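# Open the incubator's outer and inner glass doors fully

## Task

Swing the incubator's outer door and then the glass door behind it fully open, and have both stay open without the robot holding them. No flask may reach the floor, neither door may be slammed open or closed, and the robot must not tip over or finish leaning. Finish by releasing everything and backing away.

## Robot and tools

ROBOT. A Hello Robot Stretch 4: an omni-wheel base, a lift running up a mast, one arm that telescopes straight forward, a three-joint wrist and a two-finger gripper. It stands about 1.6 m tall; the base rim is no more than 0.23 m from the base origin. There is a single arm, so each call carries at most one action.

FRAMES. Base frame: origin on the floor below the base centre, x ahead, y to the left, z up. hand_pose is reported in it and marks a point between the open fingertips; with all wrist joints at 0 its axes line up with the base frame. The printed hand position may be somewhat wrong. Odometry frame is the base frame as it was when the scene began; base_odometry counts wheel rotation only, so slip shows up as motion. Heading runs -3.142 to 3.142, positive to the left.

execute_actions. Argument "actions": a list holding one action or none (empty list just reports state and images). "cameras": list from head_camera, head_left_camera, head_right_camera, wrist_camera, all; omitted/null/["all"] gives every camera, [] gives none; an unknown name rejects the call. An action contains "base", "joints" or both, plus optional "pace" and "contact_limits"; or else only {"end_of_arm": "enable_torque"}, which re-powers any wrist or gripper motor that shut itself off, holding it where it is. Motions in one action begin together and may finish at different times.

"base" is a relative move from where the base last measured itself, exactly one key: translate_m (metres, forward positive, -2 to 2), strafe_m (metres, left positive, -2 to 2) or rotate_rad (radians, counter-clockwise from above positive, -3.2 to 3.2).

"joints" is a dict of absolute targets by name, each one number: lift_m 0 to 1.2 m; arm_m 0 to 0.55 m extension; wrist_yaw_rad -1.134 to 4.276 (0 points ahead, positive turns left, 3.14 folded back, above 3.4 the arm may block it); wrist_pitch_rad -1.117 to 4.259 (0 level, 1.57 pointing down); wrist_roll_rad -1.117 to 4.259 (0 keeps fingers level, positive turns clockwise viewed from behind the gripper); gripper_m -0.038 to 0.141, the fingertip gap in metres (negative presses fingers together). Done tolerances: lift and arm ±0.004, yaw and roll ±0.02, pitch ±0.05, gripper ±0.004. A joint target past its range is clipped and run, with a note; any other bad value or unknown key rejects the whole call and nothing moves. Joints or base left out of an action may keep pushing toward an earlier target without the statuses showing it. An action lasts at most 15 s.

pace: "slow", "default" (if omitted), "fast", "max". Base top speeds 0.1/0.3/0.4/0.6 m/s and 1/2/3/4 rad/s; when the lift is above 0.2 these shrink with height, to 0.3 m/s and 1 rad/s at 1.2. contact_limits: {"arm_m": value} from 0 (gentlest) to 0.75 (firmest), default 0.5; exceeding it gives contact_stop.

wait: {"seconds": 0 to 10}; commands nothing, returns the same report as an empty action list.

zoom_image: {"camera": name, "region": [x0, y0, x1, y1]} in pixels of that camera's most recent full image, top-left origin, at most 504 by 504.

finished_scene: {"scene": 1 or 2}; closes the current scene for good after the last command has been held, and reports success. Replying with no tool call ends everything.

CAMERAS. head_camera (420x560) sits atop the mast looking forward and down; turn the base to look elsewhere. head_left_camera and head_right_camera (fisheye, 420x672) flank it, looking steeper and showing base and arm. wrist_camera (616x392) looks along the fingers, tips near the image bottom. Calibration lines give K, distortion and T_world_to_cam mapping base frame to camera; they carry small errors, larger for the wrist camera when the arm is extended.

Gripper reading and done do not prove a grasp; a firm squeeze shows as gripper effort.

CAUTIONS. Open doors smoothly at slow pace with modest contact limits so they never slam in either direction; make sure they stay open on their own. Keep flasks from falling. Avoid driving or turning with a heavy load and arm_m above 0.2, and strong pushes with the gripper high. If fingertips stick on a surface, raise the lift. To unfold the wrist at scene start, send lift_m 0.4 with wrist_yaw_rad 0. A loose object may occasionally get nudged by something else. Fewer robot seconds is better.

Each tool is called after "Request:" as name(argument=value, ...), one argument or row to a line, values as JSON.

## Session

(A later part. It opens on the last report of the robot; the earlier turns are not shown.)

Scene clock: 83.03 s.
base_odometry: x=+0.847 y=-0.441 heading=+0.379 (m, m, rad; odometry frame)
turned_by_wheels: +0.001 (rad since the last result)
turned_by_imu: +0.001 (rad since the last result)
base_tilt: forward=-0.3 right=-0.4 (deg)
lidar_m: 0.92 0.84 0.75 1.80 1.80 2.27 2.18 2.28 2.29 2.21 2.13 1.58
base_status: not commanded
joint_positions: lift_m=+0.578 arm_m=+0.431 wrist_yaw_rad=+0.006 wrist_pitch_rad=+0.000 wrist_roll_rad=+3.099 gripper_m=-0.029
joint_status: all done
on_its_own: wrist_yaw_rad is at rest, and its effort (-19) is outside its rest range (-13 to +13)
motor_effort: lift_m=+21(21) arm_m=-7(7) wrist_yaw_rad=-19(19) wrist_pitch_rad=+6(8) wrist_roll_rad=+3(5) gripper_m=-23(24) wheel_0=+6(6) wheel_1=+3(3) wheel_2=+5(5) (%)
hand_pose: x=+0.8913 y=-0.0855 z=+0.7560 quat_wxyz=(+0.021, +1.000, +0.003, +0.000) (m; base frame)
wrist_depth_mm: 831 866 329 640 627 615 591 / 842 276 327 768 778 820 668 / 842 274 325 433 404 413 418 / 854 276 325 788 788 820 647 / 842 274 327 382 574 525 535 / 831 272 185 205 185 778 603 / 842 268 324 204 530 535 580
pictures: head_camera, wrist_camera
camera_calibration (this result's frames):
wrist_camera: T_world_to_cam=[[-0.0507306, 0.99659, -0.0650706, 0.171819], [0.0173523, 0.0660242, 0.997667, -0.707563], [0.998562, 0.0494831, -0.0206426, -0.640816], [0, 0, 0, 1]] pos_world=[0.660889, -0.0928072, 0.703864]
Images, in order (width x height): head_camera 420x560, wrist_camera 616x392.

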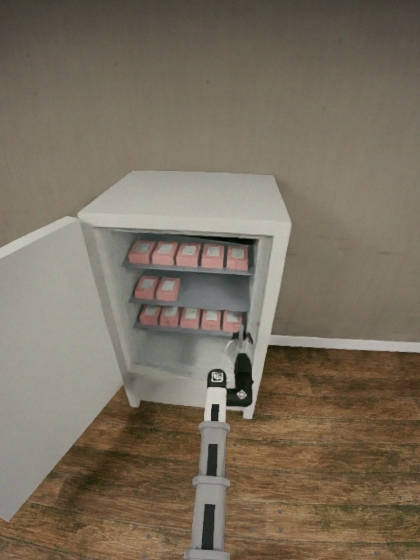

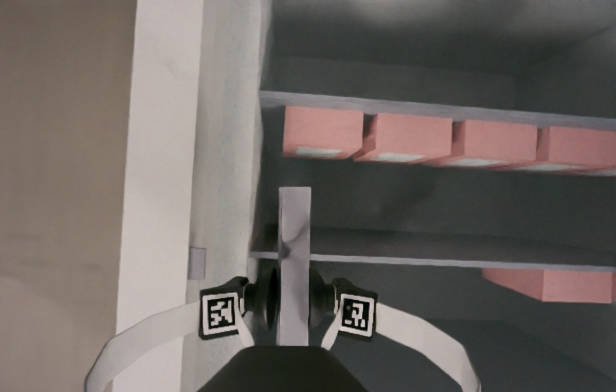

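Request:
execute_actions(
  actions=[
    {"base": {"strafe_m": 0.035}, "joints": {"arm_m": 0.335}, "pace": "slow"},
  ],
  cameras=["head_camera", "wrist_camera"],
)

Scene clock: 85.57 s.
base_odometry: x=+0.834 y=-0.408 heading=+0.379 (m, m, rad; odometry frame)
turned_by_wheels: +0.000 (rad since the last result)
turned_by_imu: +0.000 (rad since the last result)
base_tilt: forward=-0.2 right=-0.4 (deg)
lidar_m: 0.91 0.79 0.72 1.74 1.79 2.26 2.19 2.29 2.31 2.26 2.13 1.57
base_status: done
joint_positions: lift_m=+0.578 arm_m=+0.336 wrist_yaw_rad=+0.004 wrist_pitch_rad=+0.001 wrist_roll_rad=+3.099 gripper_m=-0.029
joint_status: all done
motor_effort: lift_m=+21(21) arm_m=-8(6) wrist_yaw_rad=-12(20) wrist_pitch_rad=+4(7) wrist_roll_rad=+4(4) gripper_m=-24(24) wheel_0=+2(6) wheel_1=+0(7) wheel_2=+3(7) (%)
hand_pose: x=+0.7961 y=-0.0862 z=+0.7558 quat_wxyz=(+0.021, +1.000, +0.002, +0.000) (m; base frame)
wrist_depth_mm: 931 976 421 640 634 621 585 / 931 946 424 878 891 809 634 / 946 946 424 492 496 508 521 / 946 946 421 878 904 820 603 / 931 368 421 512 904 549 530 / 931 364 183 205 185 809 597 / 931 364 415 379 525 544 554
pictures: head_camera, wrist_camera
camera_calibration (this result's frames):
wrist_camera: T_world_to_cam=[[-0.0485066, 0.996703, -0.0650447, 0.165853], [0.0180908, 0.0659874, 0.997656, -0.706281], [0.998659, 0.0472162, -0.021232, -0.545587], [0, 0, 0, 1]] pos_world=[0.565678, -0.0929404, 0.70383]
Images, in order (width x height): head_camera 420x560, wrist_camera 616x392.

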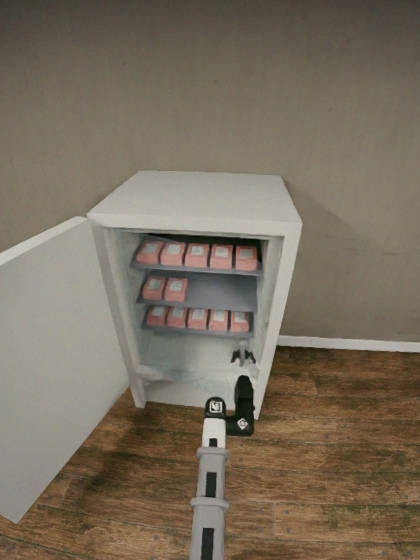

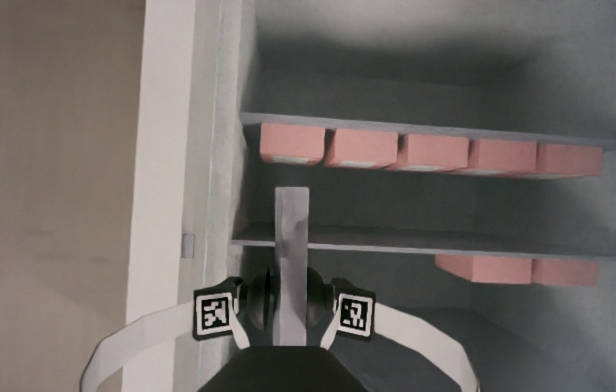

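Request:
execute_actions(
  actions=[
    {"base": {"strafe_m": 0.05}, "joints": {"arm_m": 0.25}, "pace": "slow"},
  ],
  cameras=["head_camera", "wrist_camera"],
)

Scene clock: 87.80 s.
base_odometry: x=+0.816 y=-0.362 heading=+0.379 (m, m, rad; odometry frame)
turned_by_wheels: +0.000 (rad since the last result)
turned_by_imu: -0.001 (rad since the last result)
base_tilt: forward=-0.2 right=-0.4 (deg)
lidar_m: 0.93 0.74 0.68 1.71 1.75 2.25 2.19 2.28 2.36 2.30 2.14 0.95
base_status: done
joint_positions: lift_m=+0.578 arm_m=+0.251 wrist_yaw_rad=+0.000 wrist_pitch_rad=+0.001 wrist_roll_rad=+3.099 gripper_m=-0.029
joint_status: all done
motor_effort: lift_m=+21(21) arm_m=-7(7) wrist_yaw_rad=-1(25) wrist_pitch_rad=+3(5) wrist_roll_rad=+4(5) gripper_m=-24(24) wheel_0=-2(4) wheel_1=+1(4) wheel_2=+0(4) (%)
hand_pose: x=+0.7107 y=-0.0873 z=+0.7557 quat_wxyz=(+0.021, +1.000, +0.000, -0.001) (m; base frame)
wrist_depth_mm: 1042 1025 521 654 634 615 564 / 1025 1025 549 960 931 768 580 / 991 455 539 580 603 715 569 / 1025 466 603 976 976 750 564 / 1042 477 603 699 878 661 559 / 1025 449 186 209 788 759 549 / 1025 445 504 212 580 591 544
pictures: head_camera, wrist_camera
camera_calibration (this result's frames):
wrist_camera: T_world_to_cam=[[-0.0446771, 0.996883, -0.0650256, 0.160097], [0.0187874, 0.0659175, 0.997648, -0.705031], [0.998825, 0.0433504, -0.0216738, -0.460392], [0, 0, 0, 1]] pos_world=[0.480249, -0.0931659, 0.703805]
Images, in order (width x height): head_camera 420x560, wrist_camera 616x392.

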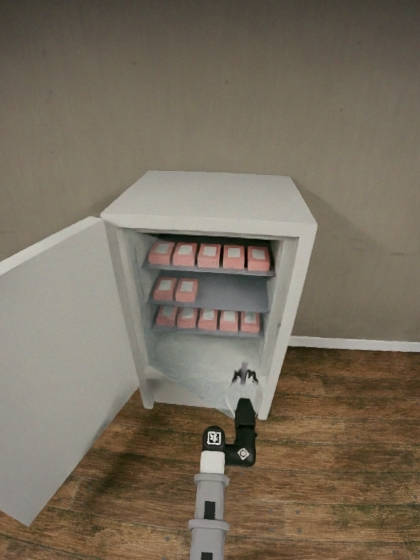

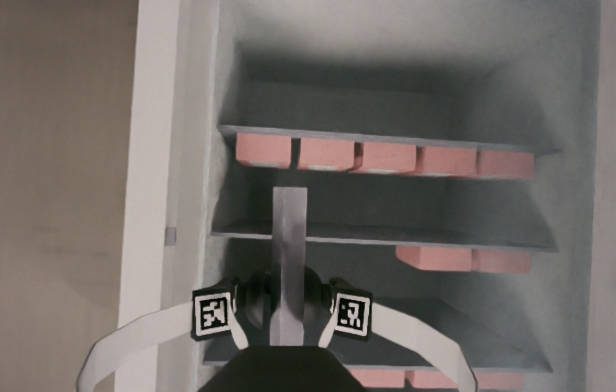

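Request:
execute_actions(
  actions=[
    {"base": {"strafe_m": 0.08}, "joints": {"arm_m": 0.19, "wrist_yaw_rad": -0.1}, "pace": "slow"},
  ],
  cameras=["head_camera", "wrist_camera"],
)

Scene clock: 89.97 s.
base_odometry: x=+0.786 y=-0.288 heading=+0.380 (m, m, rad; odometry frame)
turned_by_wheels: +0.001 (rad since the last result)
turned_by_imu: +0.001 (rad since the last result)
base_tilt: forward=-0.3 right=-0.2 (deg)
lidar_m: 0.92 0.67 0.60 1.62 1.64 2.24 2.19 2.28 2.45 2.37 2.13 0.95
base_status: done
joint_positions: lift_m=+0.578 arm_m=+0.191 wrist_yaw_rad=-0.099 wrist_pitch_rad=+0.002 wrist_roll_rad=+3.099 gripper_m=-0.029
joint_status: all done
motor_effort: lift_m=+21(21) arm_m=-7(10) wrist_yaw_rad=-4(56) wrist_pitch_rad=+2(3) wrist_roll_rad=+4(5) gripper_m=-25(27) wheel_0=+1(8) wheel_1=+3(5) wheel_2=+3(13) (%)
hand_pose: x=+0.6407 y=-0.1154 z=+0.7555 quat_wxyz=(+0.021, +0.999, -0.049, -0.002) (m; base frame)
wrist_depth_mm: 1160 1160 597 647 621 615 580 / 1160 1160 615 960 917 788 574 / 1160 1182 627 683 1025 707 574 / 1182 1182 647 1025 1025 759 574 / 1182 1160 615 1042 904 654 580 / 1138 1138 184 212 185 741 574 / 1182 535 591 213 640 627 564
pictures: head_camera, wrist_camera
camera_calibration (this result's frames):
wrist_camera: T_world_to_cam=[[0.0539144, 0.996438, -0.0648456, 0.121573], [0.0258006, 0.0635283, 0.997646, -0.706455], [0.998212, -0.0554606, -0.0222836, -0.399765], [0, 0, 0, 1]] pos_world=[0.410723, -0.0984315, 0.703768]
Images, in order (width x height): head_camera 420x560, wrist_camera 616x392.

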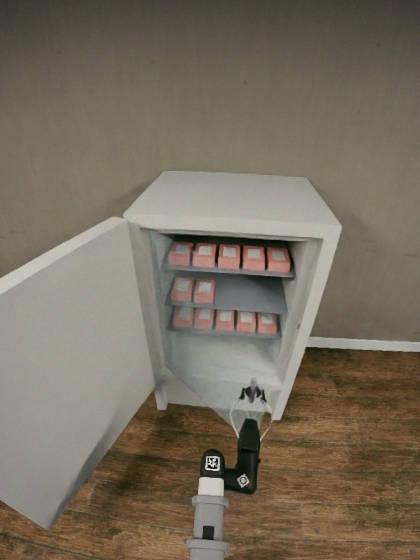

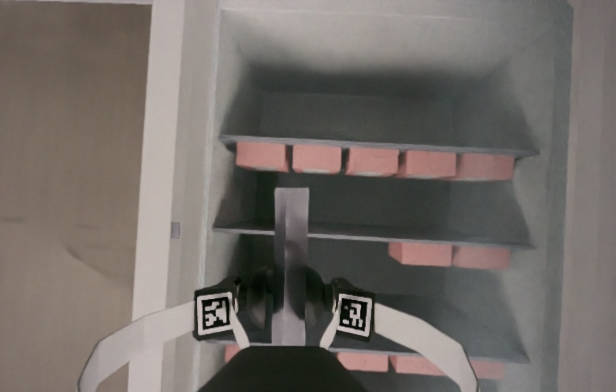

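Request:
execute_actions(
  actions=[
    {"joints": {"gripper_m": 0.04}},
  ],
  cameras=["wrist_camera"],
)

Request:
execute_actions(
  actions=[
    {"joints": {"arm_m": 0.06}, "pace": "fast"},
  ],
  cameras=["wrist_camera"],
)

Request:
execute_actions(
  actions=[
    {"base": {"strafe_m": -0.52}, "joints": {"wrist_yaw_rad": 1.7, "gripper_m": 0.0}, "pace": "fast"},
  ],
  cameras=["head_camera", "head_left_camera"],
)

Scene clock: 92.07 s.
base_odometry: x=+0.786 y=-0.288 heading=+0.379 (m, m, rad; odometry frame)
turned_by_wheels: +0.000 (rad since the last result)
turned_by_imu: -0.001 (rad since the last result)
base_tilt: forward=-0.1 right=-0.4 (deg)
lidar_m: 0.92 0.66 0.61 1.64 1.64 2.26 2.18 2.28 2.45 2.38 2.13 0.96
base_status: not commanded
joint_positions: lift_m=+0.578 arm_m=+0.191 wrist_yaw_rad=-0.100 wrist_pitch_rad=+0.005 wrist_roll_rad=+3.099 gripper_m=+0.040
joint_status: all done
motor_effort: lift_m=+21(21) arm_m=-6(7) wrist_yaw_rad=+1(12) wrist_pitch_rad=-6(7) wrist_roll_rad=+5(3) gripper_m=-4(25) wheel_0=+0(1) wheel_1=+2(3) wheel_2=+0(3) (%)
hand_pose: x=+0.6402 y=-0.1159 z=+0.7547 quat_wxyz=(+0.021, +0.999, -0.050, -0.003) (m; base frame)
wrist_depth_mm: 1229 1160 597 640 627 603 580 / 1182 1182 609 946 891 778 574 / 1160 1182 627 1060 1008 707 574 / 1205 1182 654 1008 1008 741 574 / 1182 1138 597 1008 960 683 574 / 1160 1138 195 233 798 759 564 / 1182 539 597 189 627 627 564
pictures: wrist_camera
camera_calibration (this result's frames):
wrist_camera: T_world_to_cam=[[0.0555592, 0.996358, -0.0646862, 0.120869], [0.0286801, 0.063167, 0.997591, -0.707453], [0.998043, -0.0572805, -0.0250662, -0.397381], [0, 0, 0, 1]] pos_world=[0.410178, -0.0985037, 0.703606]
Images, in order (width x height): wrist_camera 616x392.

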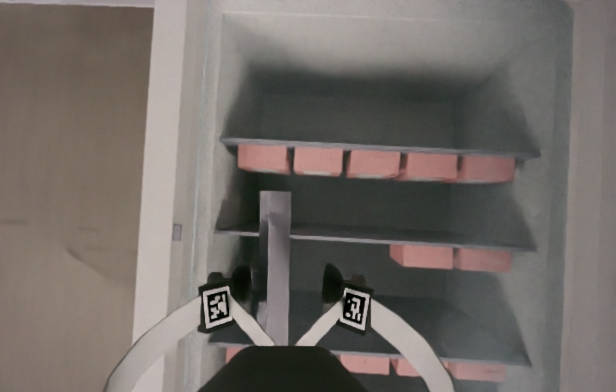

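Scene clock: 93.27 s.
base_odometry: x=+0.786 y=-0.288 heading=+0.379 (m, m, rad; odometry frame)
turned_by_wheels: +0.000 (rad since the last result)
turned_by_imu: +0.000 (rad since the last result)
base_tilt: forward=-0.2 right=-0.3 (deg)
lidar_m: 0.63 0.66 0.60 1.64 1.64 2.25 2.19 2.28 2.47 2.38 2.15 0.94
base_status: not commanded
joint_positions: lift_m=+0.578 arm_m=+0.061 wrist_yaw_rad=-0.100 wrist_pitch_rad=+0.005 wrist_roll_rad=+3.100 gripper_m=+0.040
joint_status: all done
motor_effort: lift_m=+21(21) arm_m=-6(6) wrist_yaw_rad=+0(1) wrist_pitch_rad=-7(7) wrist_roll_rad=+3(3) gripper_m=-4(4) wheel_0=+0(0) wheel_1=+2(2) wheel_2=+0(0) (%)
hand_pose: x=+0.5103 y=-0.1158 z=+0.7546 quat_wxyz=(+0.021, +0.999, -0.050, -0.004) (m; base frame)
wrist_depth_mm: 1281 1308 699 723 699 691 654 / 1336 1308 732 946 891 778 668 / 1308 1281 732 1160 1118 778 654 / 1281 1281 723 1160 1160 759 647 / 1308 1281 715 1160 1138 768 654 / 1281 1281 194 759 788 750 627 / 1281 976 668 455 866 759 621
pictures: wrist_camera
camera_calibration (this result's frames):
wrist_camera: T_world_to_cam=[[0.0553853, 0.996373, -0.0645991, 0.128064], [0.029079, 0.0630614, 0.997586, -0.703821], [0.998042, -0.0571301, -0.0254808, -0.267377], [0, 0, 0, 1]] pos_world=[0.280227, -0.0984908, 0.703582]
Images, in order (width x height): wrist_camera 616x392.

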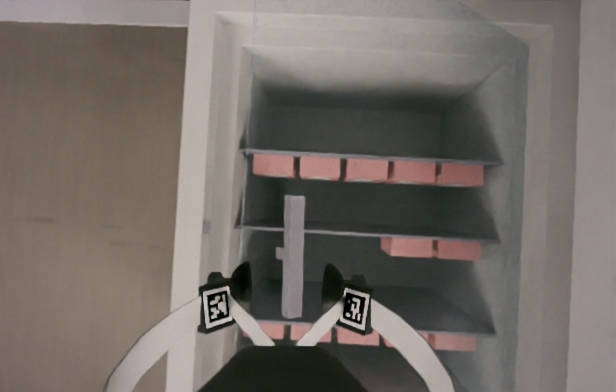

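Scene clock: 95.80 s.
base_odometry: x=+0.979 y=-0.771 heading=+0.379 (m, m, rad; odometry frame)
turned_by_wheels: +0.000 (rad since the last result)
turned_by_imu: +0.001 (rad since the last result)
base_tilt: forward=-0.3 right=-0.4 (deg)
lidar_m: 0.94 0.96 1.08 1.10 2.19 2.27 2.20 2.28 1.92 1.85 1.95 1.57
base_status: done
joint_positions: lift_m=+0.578 arm_m=+0.061 wrist_yaw_rad=+1.700 wrist_pitch_rad=+0.005 wrist_roll_rad=+3.100 gripper_m=+0.000
joint_status: all done
motor_effort: lift_m=+21(21) arm_m=-6(6) wrist_yaw_rad=+0(6) wrist_pitch_rad=-8(8) wrist_roll_rad=+3(4) gripper_m=-7(6) wheel_0=-2(15) wheel_1=+0(11) wheel_2=+1(1) (%)
hand_pose: x=+0.2816 y=+0.2973 z=+0.7546 quat_wxyz=(+0.016, +0.660, +0.751, +0.014) (m; base frame)
wrist_depth_mm: 759 878 1430 1464 1464 1397 1336 / 759 842 976 - - - 1983 / 759 842 946 - - - - / 768 831 960 - - - - / 759 854 960 - - - - / 759 854 187 204 - - - / 768 798 917 - - - -
pictures: head_camera, head_left_camera
Images, in order (width x height): head_camera 420x560, head_left_camera 420x672.

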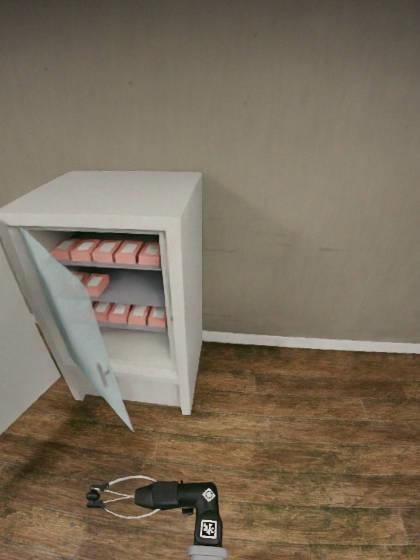

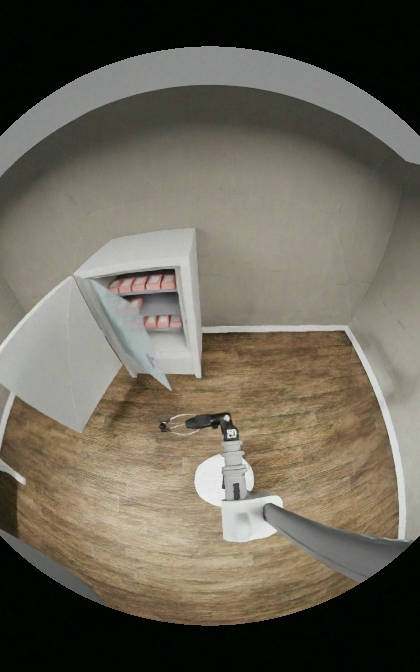

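Request:
execute_actions(
  actions=[
    {"joints": {"arm_m": 0.52, "wrist_yaw_rad": 1.35}, "pace": "fast", "contact_limits": {"arm_m": 0.2}},
  ],
  cameras=["head_camera"],
)

Request:
execute_actions(
  actions=[
    {"base": {"strafe_m": 0.14}, "joints": {"wrist_yaw_rad": 1.7}},
  ],
  cameras=["head_camera", "wrist_camera"],
)

Scene clock: 98.17 s.
base_odometry: x=+0.979 y=-0.771 heading=+0.379 (m, m, rad; odometry frame)
turned_by_wheels: +0.000 (rad since the last result)
turned_by_imu: +0.000 (rad since the last result)
base_tilt: forward=-0.2 right=-0.3 (deg)
lidar_m: 0.92 0.95 1.08 1.09 2.21 2.29 2.19 2.28 1.91 1.85 1.95 1.57
base_status: not commanded
joint_positions: lift_m=+0.578 arm_m=+0.519 wrist_yaw_rad=+1.350 wrist_pitch_rad=+0.005 wrist_roll_rad=+3.100 gripper_m=+0.000
joint_status: all done
motor_effort: lift_m=+21(21) arm_m=+6(4) wrist_yaw_rad=+0(7) wrist_pitch_rad=-7(7) wrist_roll_rad=+2(3) gripper_m=-6(5) wheel_0=-2(2) wheel_1=-1(0) wheel_2=+1(1) (%)
contact_limits: arm_m 0.2
hand_pose: x=+0.8383 y=+0.2623 z=+0.7547 quat_wxyz=(+0.018, +0.781, +0.625, +0.011) (m; base frame)
wrist_depth_mm: 167 676 661 831 1255 1366 1366 / 168 809 798 820 842 878 917 / 170 469 707 809 854 878 931 / 171 809 778 809 842 878 946 / 173 569 768 820 866 891 946 / 174 768 187 204 842 891 931 / 176 462 609 788 496 878 931
pictures: head_camera
Images, in order (width x height): head_camera 420x560.

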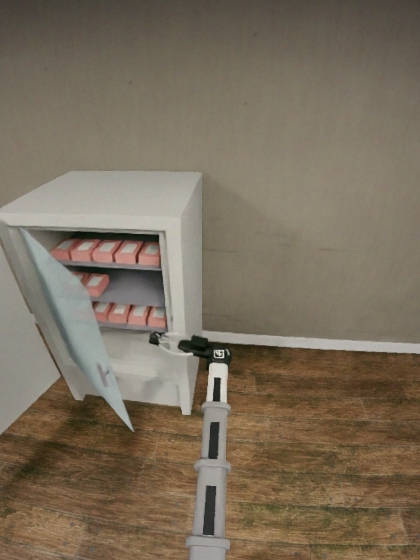

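Scene clock: 99.83 s.
base_odometry: x=+0.927 y=-0.641 heading=+0.379 (m, m, rad; odometry frame)
turned_by_wheels: +0.000 (rad since the last result)
turned_by_imu: -0.001 (rad since the last result)
base_tilt: forward=-0.2 right=-0.4 (deg)
lidar_m: 0.92 0.69 0.95 0.98 2.02 2.28 2.20 2.30 2.08 2.00 2.11 1.58
base_status: done
joint_positions: lift_m=+0.578 arm_m=+0.519 wrist_yaw_rad=+1.700 wrist_pitch_rad=+0.005 wrist_roll_rad=+3.100 gripper_m=+0.000
joint_status: all done
motor_effort: lift_m=+21(21) arm_m=+6(6) wrist_yaw_rad=+1(1) wrist_pitch_rad=-7(7) wrist_roll_rad=+2(5) gripper_m=-6(6) wheel_0=+1(5) wheel_1=+0(6) wheel_2=+1(1) (%)
hand_pose: x=+0.7394 y=+0.2973 z=+0.7547 quat_wxyz=(+0.016, +0.660, +0.751, +0.014) (m; base frame)
wrist_depth_mm: 512 580 647 741 1336 1366 1366 / 508 591 654 741 866 - 1983 / 512 591 647 750 878 - - / 508 597 654 741 866 - - / 512 597 647 741 866 - - / 504 603 187 203 878 - - / 504 549 627 715 492 - -
pictures: head_camera, wrist_camera
camera_calibration (this result's frames):
wrist_camera: T_world_to_cam=[[-0.982904, -0.172415, -0.0645898, 0.818905], [-0.0679758, 0.0138013, 0.997592, -0.650191], [-0.171109, 0.984928, -0.0252855, 0.0820599], [0, 0, 0, 1]] pos_world=[0.774749, 0.0693422, 0.703593]
Images, in order (width x height): head_camera 420x560, wrist_camera 616x392.

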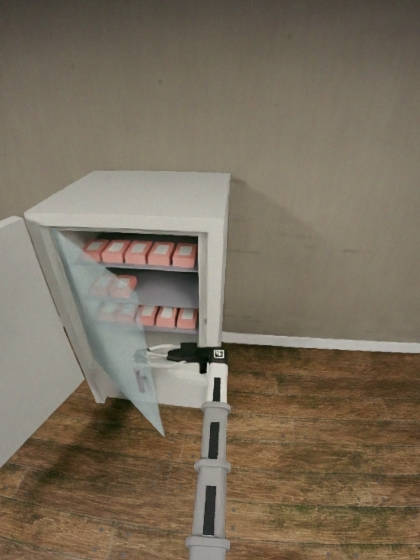

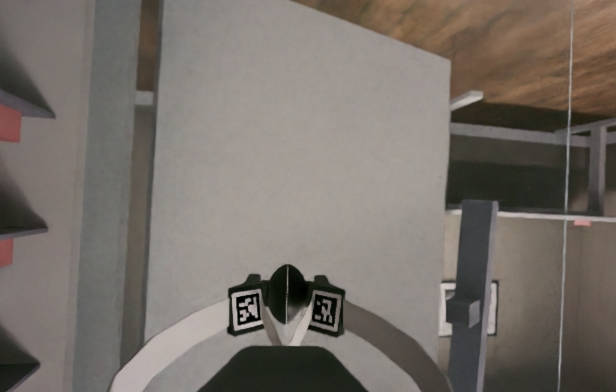

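Request:
execute_actions(
  actions=[
    {"base": {"strafe_m": 0.27}, "joints": {"arm_m": 0.37}, "pace": "slow"},
  ],
  cameras=["head_camera", "wrist_camera"],
)

Scene clock: 104.00 s.
base_odometry: x=+0.827 y=-0.390 heading=+0.379 (m, m, rad; odometry frame)
turned_by_wheels: +0.000 (rad since the last result)
turned_by_imu: -0.002 (rad since the last result)
base_tilt: forward=-0.2 right=-0.3 (deg)
lidar_m: 0.92 0.57 0.71 1.74 1.77 2.25 2.19 2.28 2.34 2.27 2.12 0.95
base_status: done
joint_positions: lift_m=+0.578 arm_m=+0.371 wrist_yaw_rad=+1.700 wrist_pitch_rad=+0.005 wrist_roll_rad=+3.100 gripper_m=+0.000
joint_status: all done
motor_effort: lift_m=+21(21) arm_m=-7(11) wrist_yaw_rad=+1(5) wrist_pitch_rad=-8(7) wrist_roll_rad=+4(4) gripper_m=-7(7) wheel_0=-2(7) wheel_1=+2(2) wheel_2=+1(0) (%)
hand_pose: x=+0.5917 y=+0.2973 z=+0.7547 quat_wxyz=(+0.016, +0.660, +0.751, +0.014) (m; base frame)
wrist_depth_mm: 355 392 449 512 597 1397 1336 / 355 397 449 512 597 1921 1921 / 355 399 445 512 603 - - / 355 397 449 517 591 - - / 355 397 449 517 574 - - / 359 399 187 204 559 - - / 357 387 430 492 364 - -
pictures: head_camera, wrist_camera
camera_calibration (this result's frames):
wrist_camera: T_world_to_cam=[[-0.982907, -0.172402, -0.0645895, 0.673699], [-0.0679755, 0.0138033, 0.997591, -0.660233], [-0.171095, 0.98493, -0.0252865, 0.0567751], [0, 0, 0, 1]] pos_world=[0.627018, 0.069341, 0.703593]
Images, in order (width x height): head_camera 420x560, wrist_camera 616x392.

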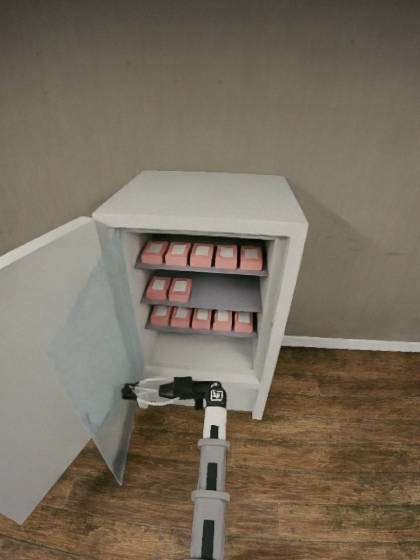

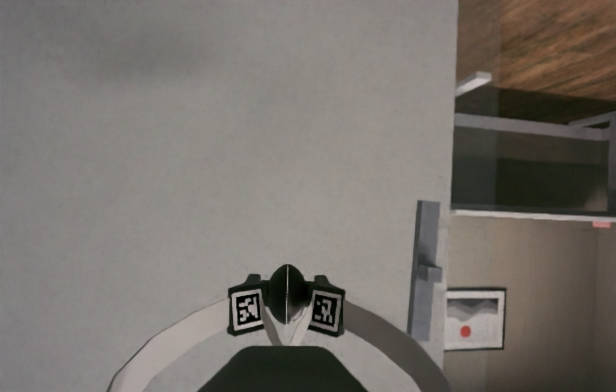

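Request:
execute_actions(
  actions=[
    {"base": {"strafe_m": 0.06}, "pace": "slow"},
  ],
  cameras=["head_camera", "wrist_camera"],
)

Scene clock: 106.17 s.
base_odometry: x=+0.805 y=-0.334 heading=+0.379 (m, m, rad; odometry frame)
turned_by_wheels: +0.000 (rad since the last result)
turned_by_imu: +0.000 (rad since the last result)
base_tilt: forward=-0.3 right=-0.3 (deg)
lidar_m: 0.92 0.56 0.65 1.68 1.69 2.25 2.20 2.30 2.40 2.33 2.15 0.96
base_status: done
joint_positions: lift_m=+0.578 arm_m=+0.371 wrist_yaw_rad=+1.700 wrist_pitch_rad=+0.005 wrist_roll_rad=+3.100 gripper_m=+0.000
joint_status: not commanded
motor_effort: lift_m=+21(21) arm_m=-6(7) wrist_yaw_rad=+1(0) wrist_pitch_rad=-7(7) wrist_roll_rad=+4(3) gripper_m=-7(5) wheel_0=-2(4) wheel_1=+2(3) wheel_2=+1(0) (%)
hand_pose: x=+0.5917 y=+0.2973 z=+0.7547 quat_wxyz=(+0.016, +0.660, +0.751, +0.014) (m; base frame)
wrist_depth_mm: 310 347 387 449 525 1281 1336 / 310 347 389 445 525 1708 1983 / 310 347 387 449 530 - - / 312 347 394 449 517 - - / 312 349 392 449 504 - - / 312 349 187 204 301 - - / 314 330 382 430 231 - -
pictures: head_camera, wrist_camera
camera_calibration (this result's frames):
wrist_camera: T_world_to_cam=[[-0.982907, -0.172402, -0.0645895, 0.673696], [-0.0679755, 0.013803, 0.997592, -0.660234], [-0.171095, 0.98493, -0.0252862, 0.0567744], [0, 0, 0, 1]] pos_world=[0.627014, 0.069341, 0.703593]
Images, in order (width x height): head_camera 420x560, wrist_camera 616x392.

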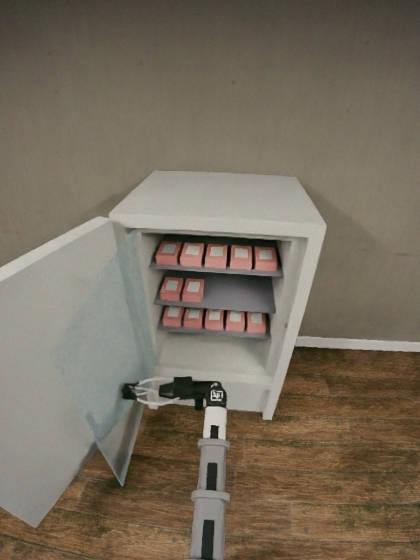

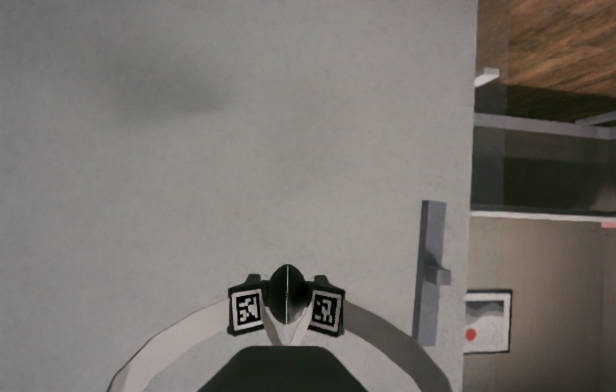

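Request:
execute_actions(
  actions=[
    {"base": {"strafe_m": 0.05}, "pace": "slow"},
  ],
  cameras=["head_camera", "wrist_camera"],
)

Scene clock: 107.97 s.
base_odometry: x=+0.786 y=-0.288 heading=+0.380 (m, m, rad; odometry frame)
turned_by_wheels: +0.000 (rad since the last result)
turned_by_imu: +0.000 (rad since the last result)
base_tilt: forward=-0.3 right=-0.3 (deg)
lidar_m: 0.92 0.59 0.61 1.62 1.64 2.25 2.20 2.28 2.47 2.36 2.15 0.97
base_status: done
joint_positions: lift_m=+0.578 arm_m=+0.371 wrist_yaw_rad=+1.700 wrist_pitch_rad=+0.005 wrist_roll_rad=+3.100 gripper_m=+0.000
joint_status: not commanded
motor_effort: lift_m=+21(21) arm_m=-6(6) wrist_yaw_rad=+0(0) wrist_pitch_rad=-7(7) wrist_roll_rad=+4(4) gripper_m=-6(7) wheel_0=+0(9) wheel_1=+3(6) wheel_2=+1(1) (%)
hand_pose: x=+0.5916 y=+0.2973 z=+0.7547 quat_wxyz=(+0.016, +0.660, +0.751, +0.014) (m; base frame)
wrist_depth_mm: 272 304 340 392 455 549 1366 / 273 304 343 394 455 549 - / 273 306 343 394 459 554 - / 273 306 345 397 452 559 - / 276 307 345 397 439 554 - / 274 304 188 204 442 554 - / 274 293 334 375 297 - -
pictures: head_camera, wrist_camera
camera_calibration (this result's frames):
wrist_camera: T_world_to_cam=[[-0.982895, -0.172467, -0.0645918, 0.67368], [-0.0679706, 0.0137515, 0.997593, -0.660238], [-0.171164, 0.984919, -0.025239, 0.0567738], [0, 0, 0, 1]] pos_world=[0.626998, 0.0693494, 0.703595]
Images, in order (width x height): head_camera 420x560, wrist_camera 616x392.

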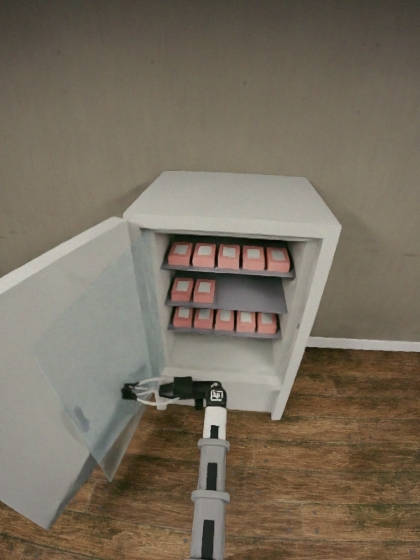

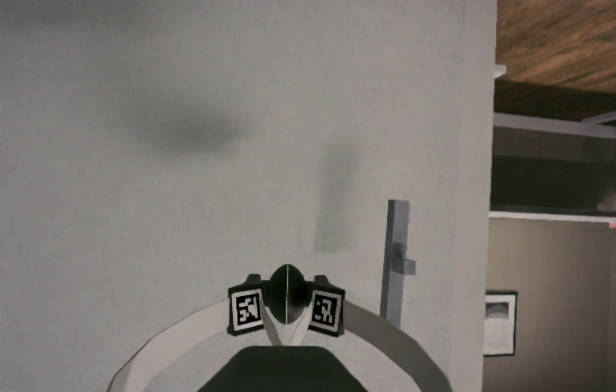

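Request:
execute_actions(
  actions=[
    {"base": {"strafe_m": 0.05}, "pace": "slow"},
  ],
  cameras=["head_camera", "wrist_camera"],
)

Scene clock: 109.73 s.
base_odometry: x=+0.768 y=-0.242 heading=+0.378 (m, m, rad; odometry frame)
turned_by_wheels: -0.001 (rad since the last result)
turned_by_imu: -0.002 (rad since the last result)
base_tilt: forward=-0.2 right=-0.3 (deg)
lidar_m: 0.92 0.57 0.56 1.59 1.59 2.25 2.18 2.27 2.51 2.43 2.14 0.94
base_status: done
joint_positions: lift_m=+0.578 arm_m=+0.371 wrist_yaw_rad=+1.699 wrist_pitch_rad=+0.005 wrist_roll_rad=+3.100 gripper_m=+0.000
joint_status: not commanded
motor_effort: lift_m=+21(21) arm_m=-6(7) wrist_yaw_rad=+4(5) wrist_pitch_rad=-6(7) wrist_roll_rad=+4(3) gripper_m=-5(7) wheel_0=-9(12) wheel_1=-1(8) wheel_2=-4(4) (%)
hand_pose: x=+0.5920 y=+0.2973 z=+0.7547 quat_wxyz=(+0.016, +0.660, +0.751, +0.014) (m; base frame)
wrist_depth_mm: 238 265 300 342 397 477 1366 / 239 265 297 340 397 477 1921 / 238 265 297 342 399 480 - / 239 266 300 343 392 477 - / 238 266 298 342 382 480 - / 240 267 188 195 375 484 - / 240 254 290 234 375 484 -
pictures: head_camera, wrist_camera
camera_calibration (this result's frames):
wrist_camera: T_world_to_cam=[[-0.983122, -0.171168, -0.0645993, 0.673781], [-0.0679303, 0.0136691, 0.997596, -0.660265], [-0.169874, 0.985147, -0.0250659, 0.0559392], [0, 0, 0, 1]] pos_world=[0.62706, 0.069247, 0.703606]
Images, in order (width x height): head_camera 420x560, wrist_camera 616x392.

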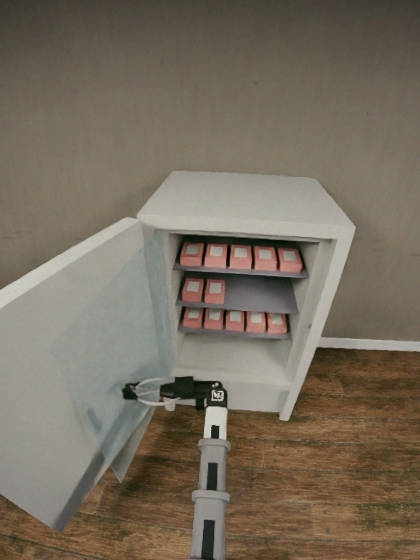

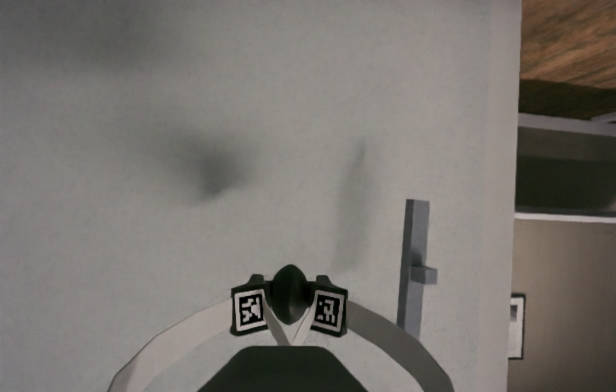

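The glass door is at its limit (fingers compressed). Moving clear.

Request:
execute_actions(
  actions=[
    {"base": {"strafe_m": -0.45}, "joints": {"arm_m": 0.05}, "pace": "fast"},
  ],
  cameras=["head_camera", "head_left_camera"],
)

Scene clock: 112.13 s.
base_odometry: x=+0.934 y=-0.660 heading=+0.378 (m, m, rad; odometry frame)
turned_by_wheels: +0.000 (rad since the last result)
turned_by_imu: +0.001 (rad since the last result)
base_tilt: forward=-0.3 right=-0.4 (deg)
lidar_m: 0.92 0.97 0.92 0.99 2.05 2.28 2.20 2.29 2.05 1.97 2.07 1.58
base_status: done
joint_positions: lift_m=+0.578 arm_m=+0.051 wrist_yaw_rad=+1.700 wrist_pitch_rad=+0.005 wrist_roll_rad=+3.100 gripper_m=+0.000
joint_status: all done
motor_effort: lift_m=+21(21) arm_m=-6(6) wrist_yaw_rad=+0(7) wrist_pitch_rad=-8(7) wrist_roll_rad=+3(3) gripper_m=-6(6) wheel_0=-2(15) wheel_1=+0(9) wheel_2=+1(3) (%)
hand_pose: x=+0.2715 y=+0.2974 z=+0.7547 quat_wxyz=(+0.016, +0.660, +0.751, +0.014) (m; base frame)
wrist_depth_mm: 668 750 891 1464 1430 1430 1336 / 668 750 842 - - - 1921 / 668 750 842 - - - - / 683 759 854 - - - - / 683 741 854 - - - - / 668 759 187 204 - - - / 676 715 831 - - - -
pictures: head_camera, head_left_camera
Images, in order (width x height): head_camera 420x560, head_left_camera 420x672.

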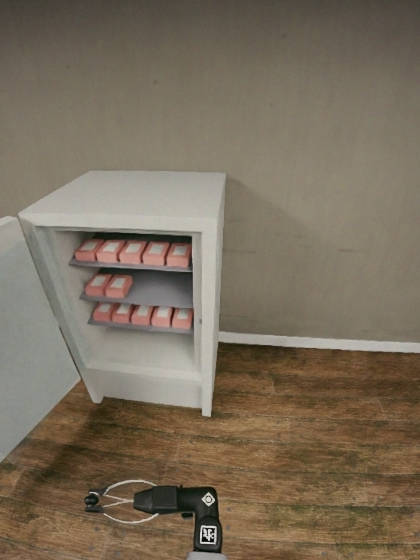

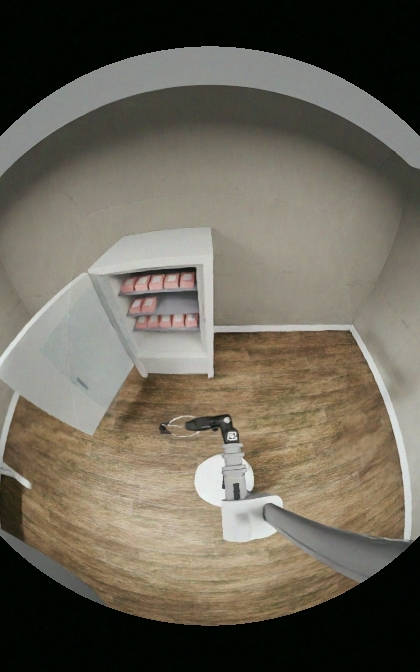

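Request:
finished_scene(
  scene=1,
)

The scene is finished: the task was done.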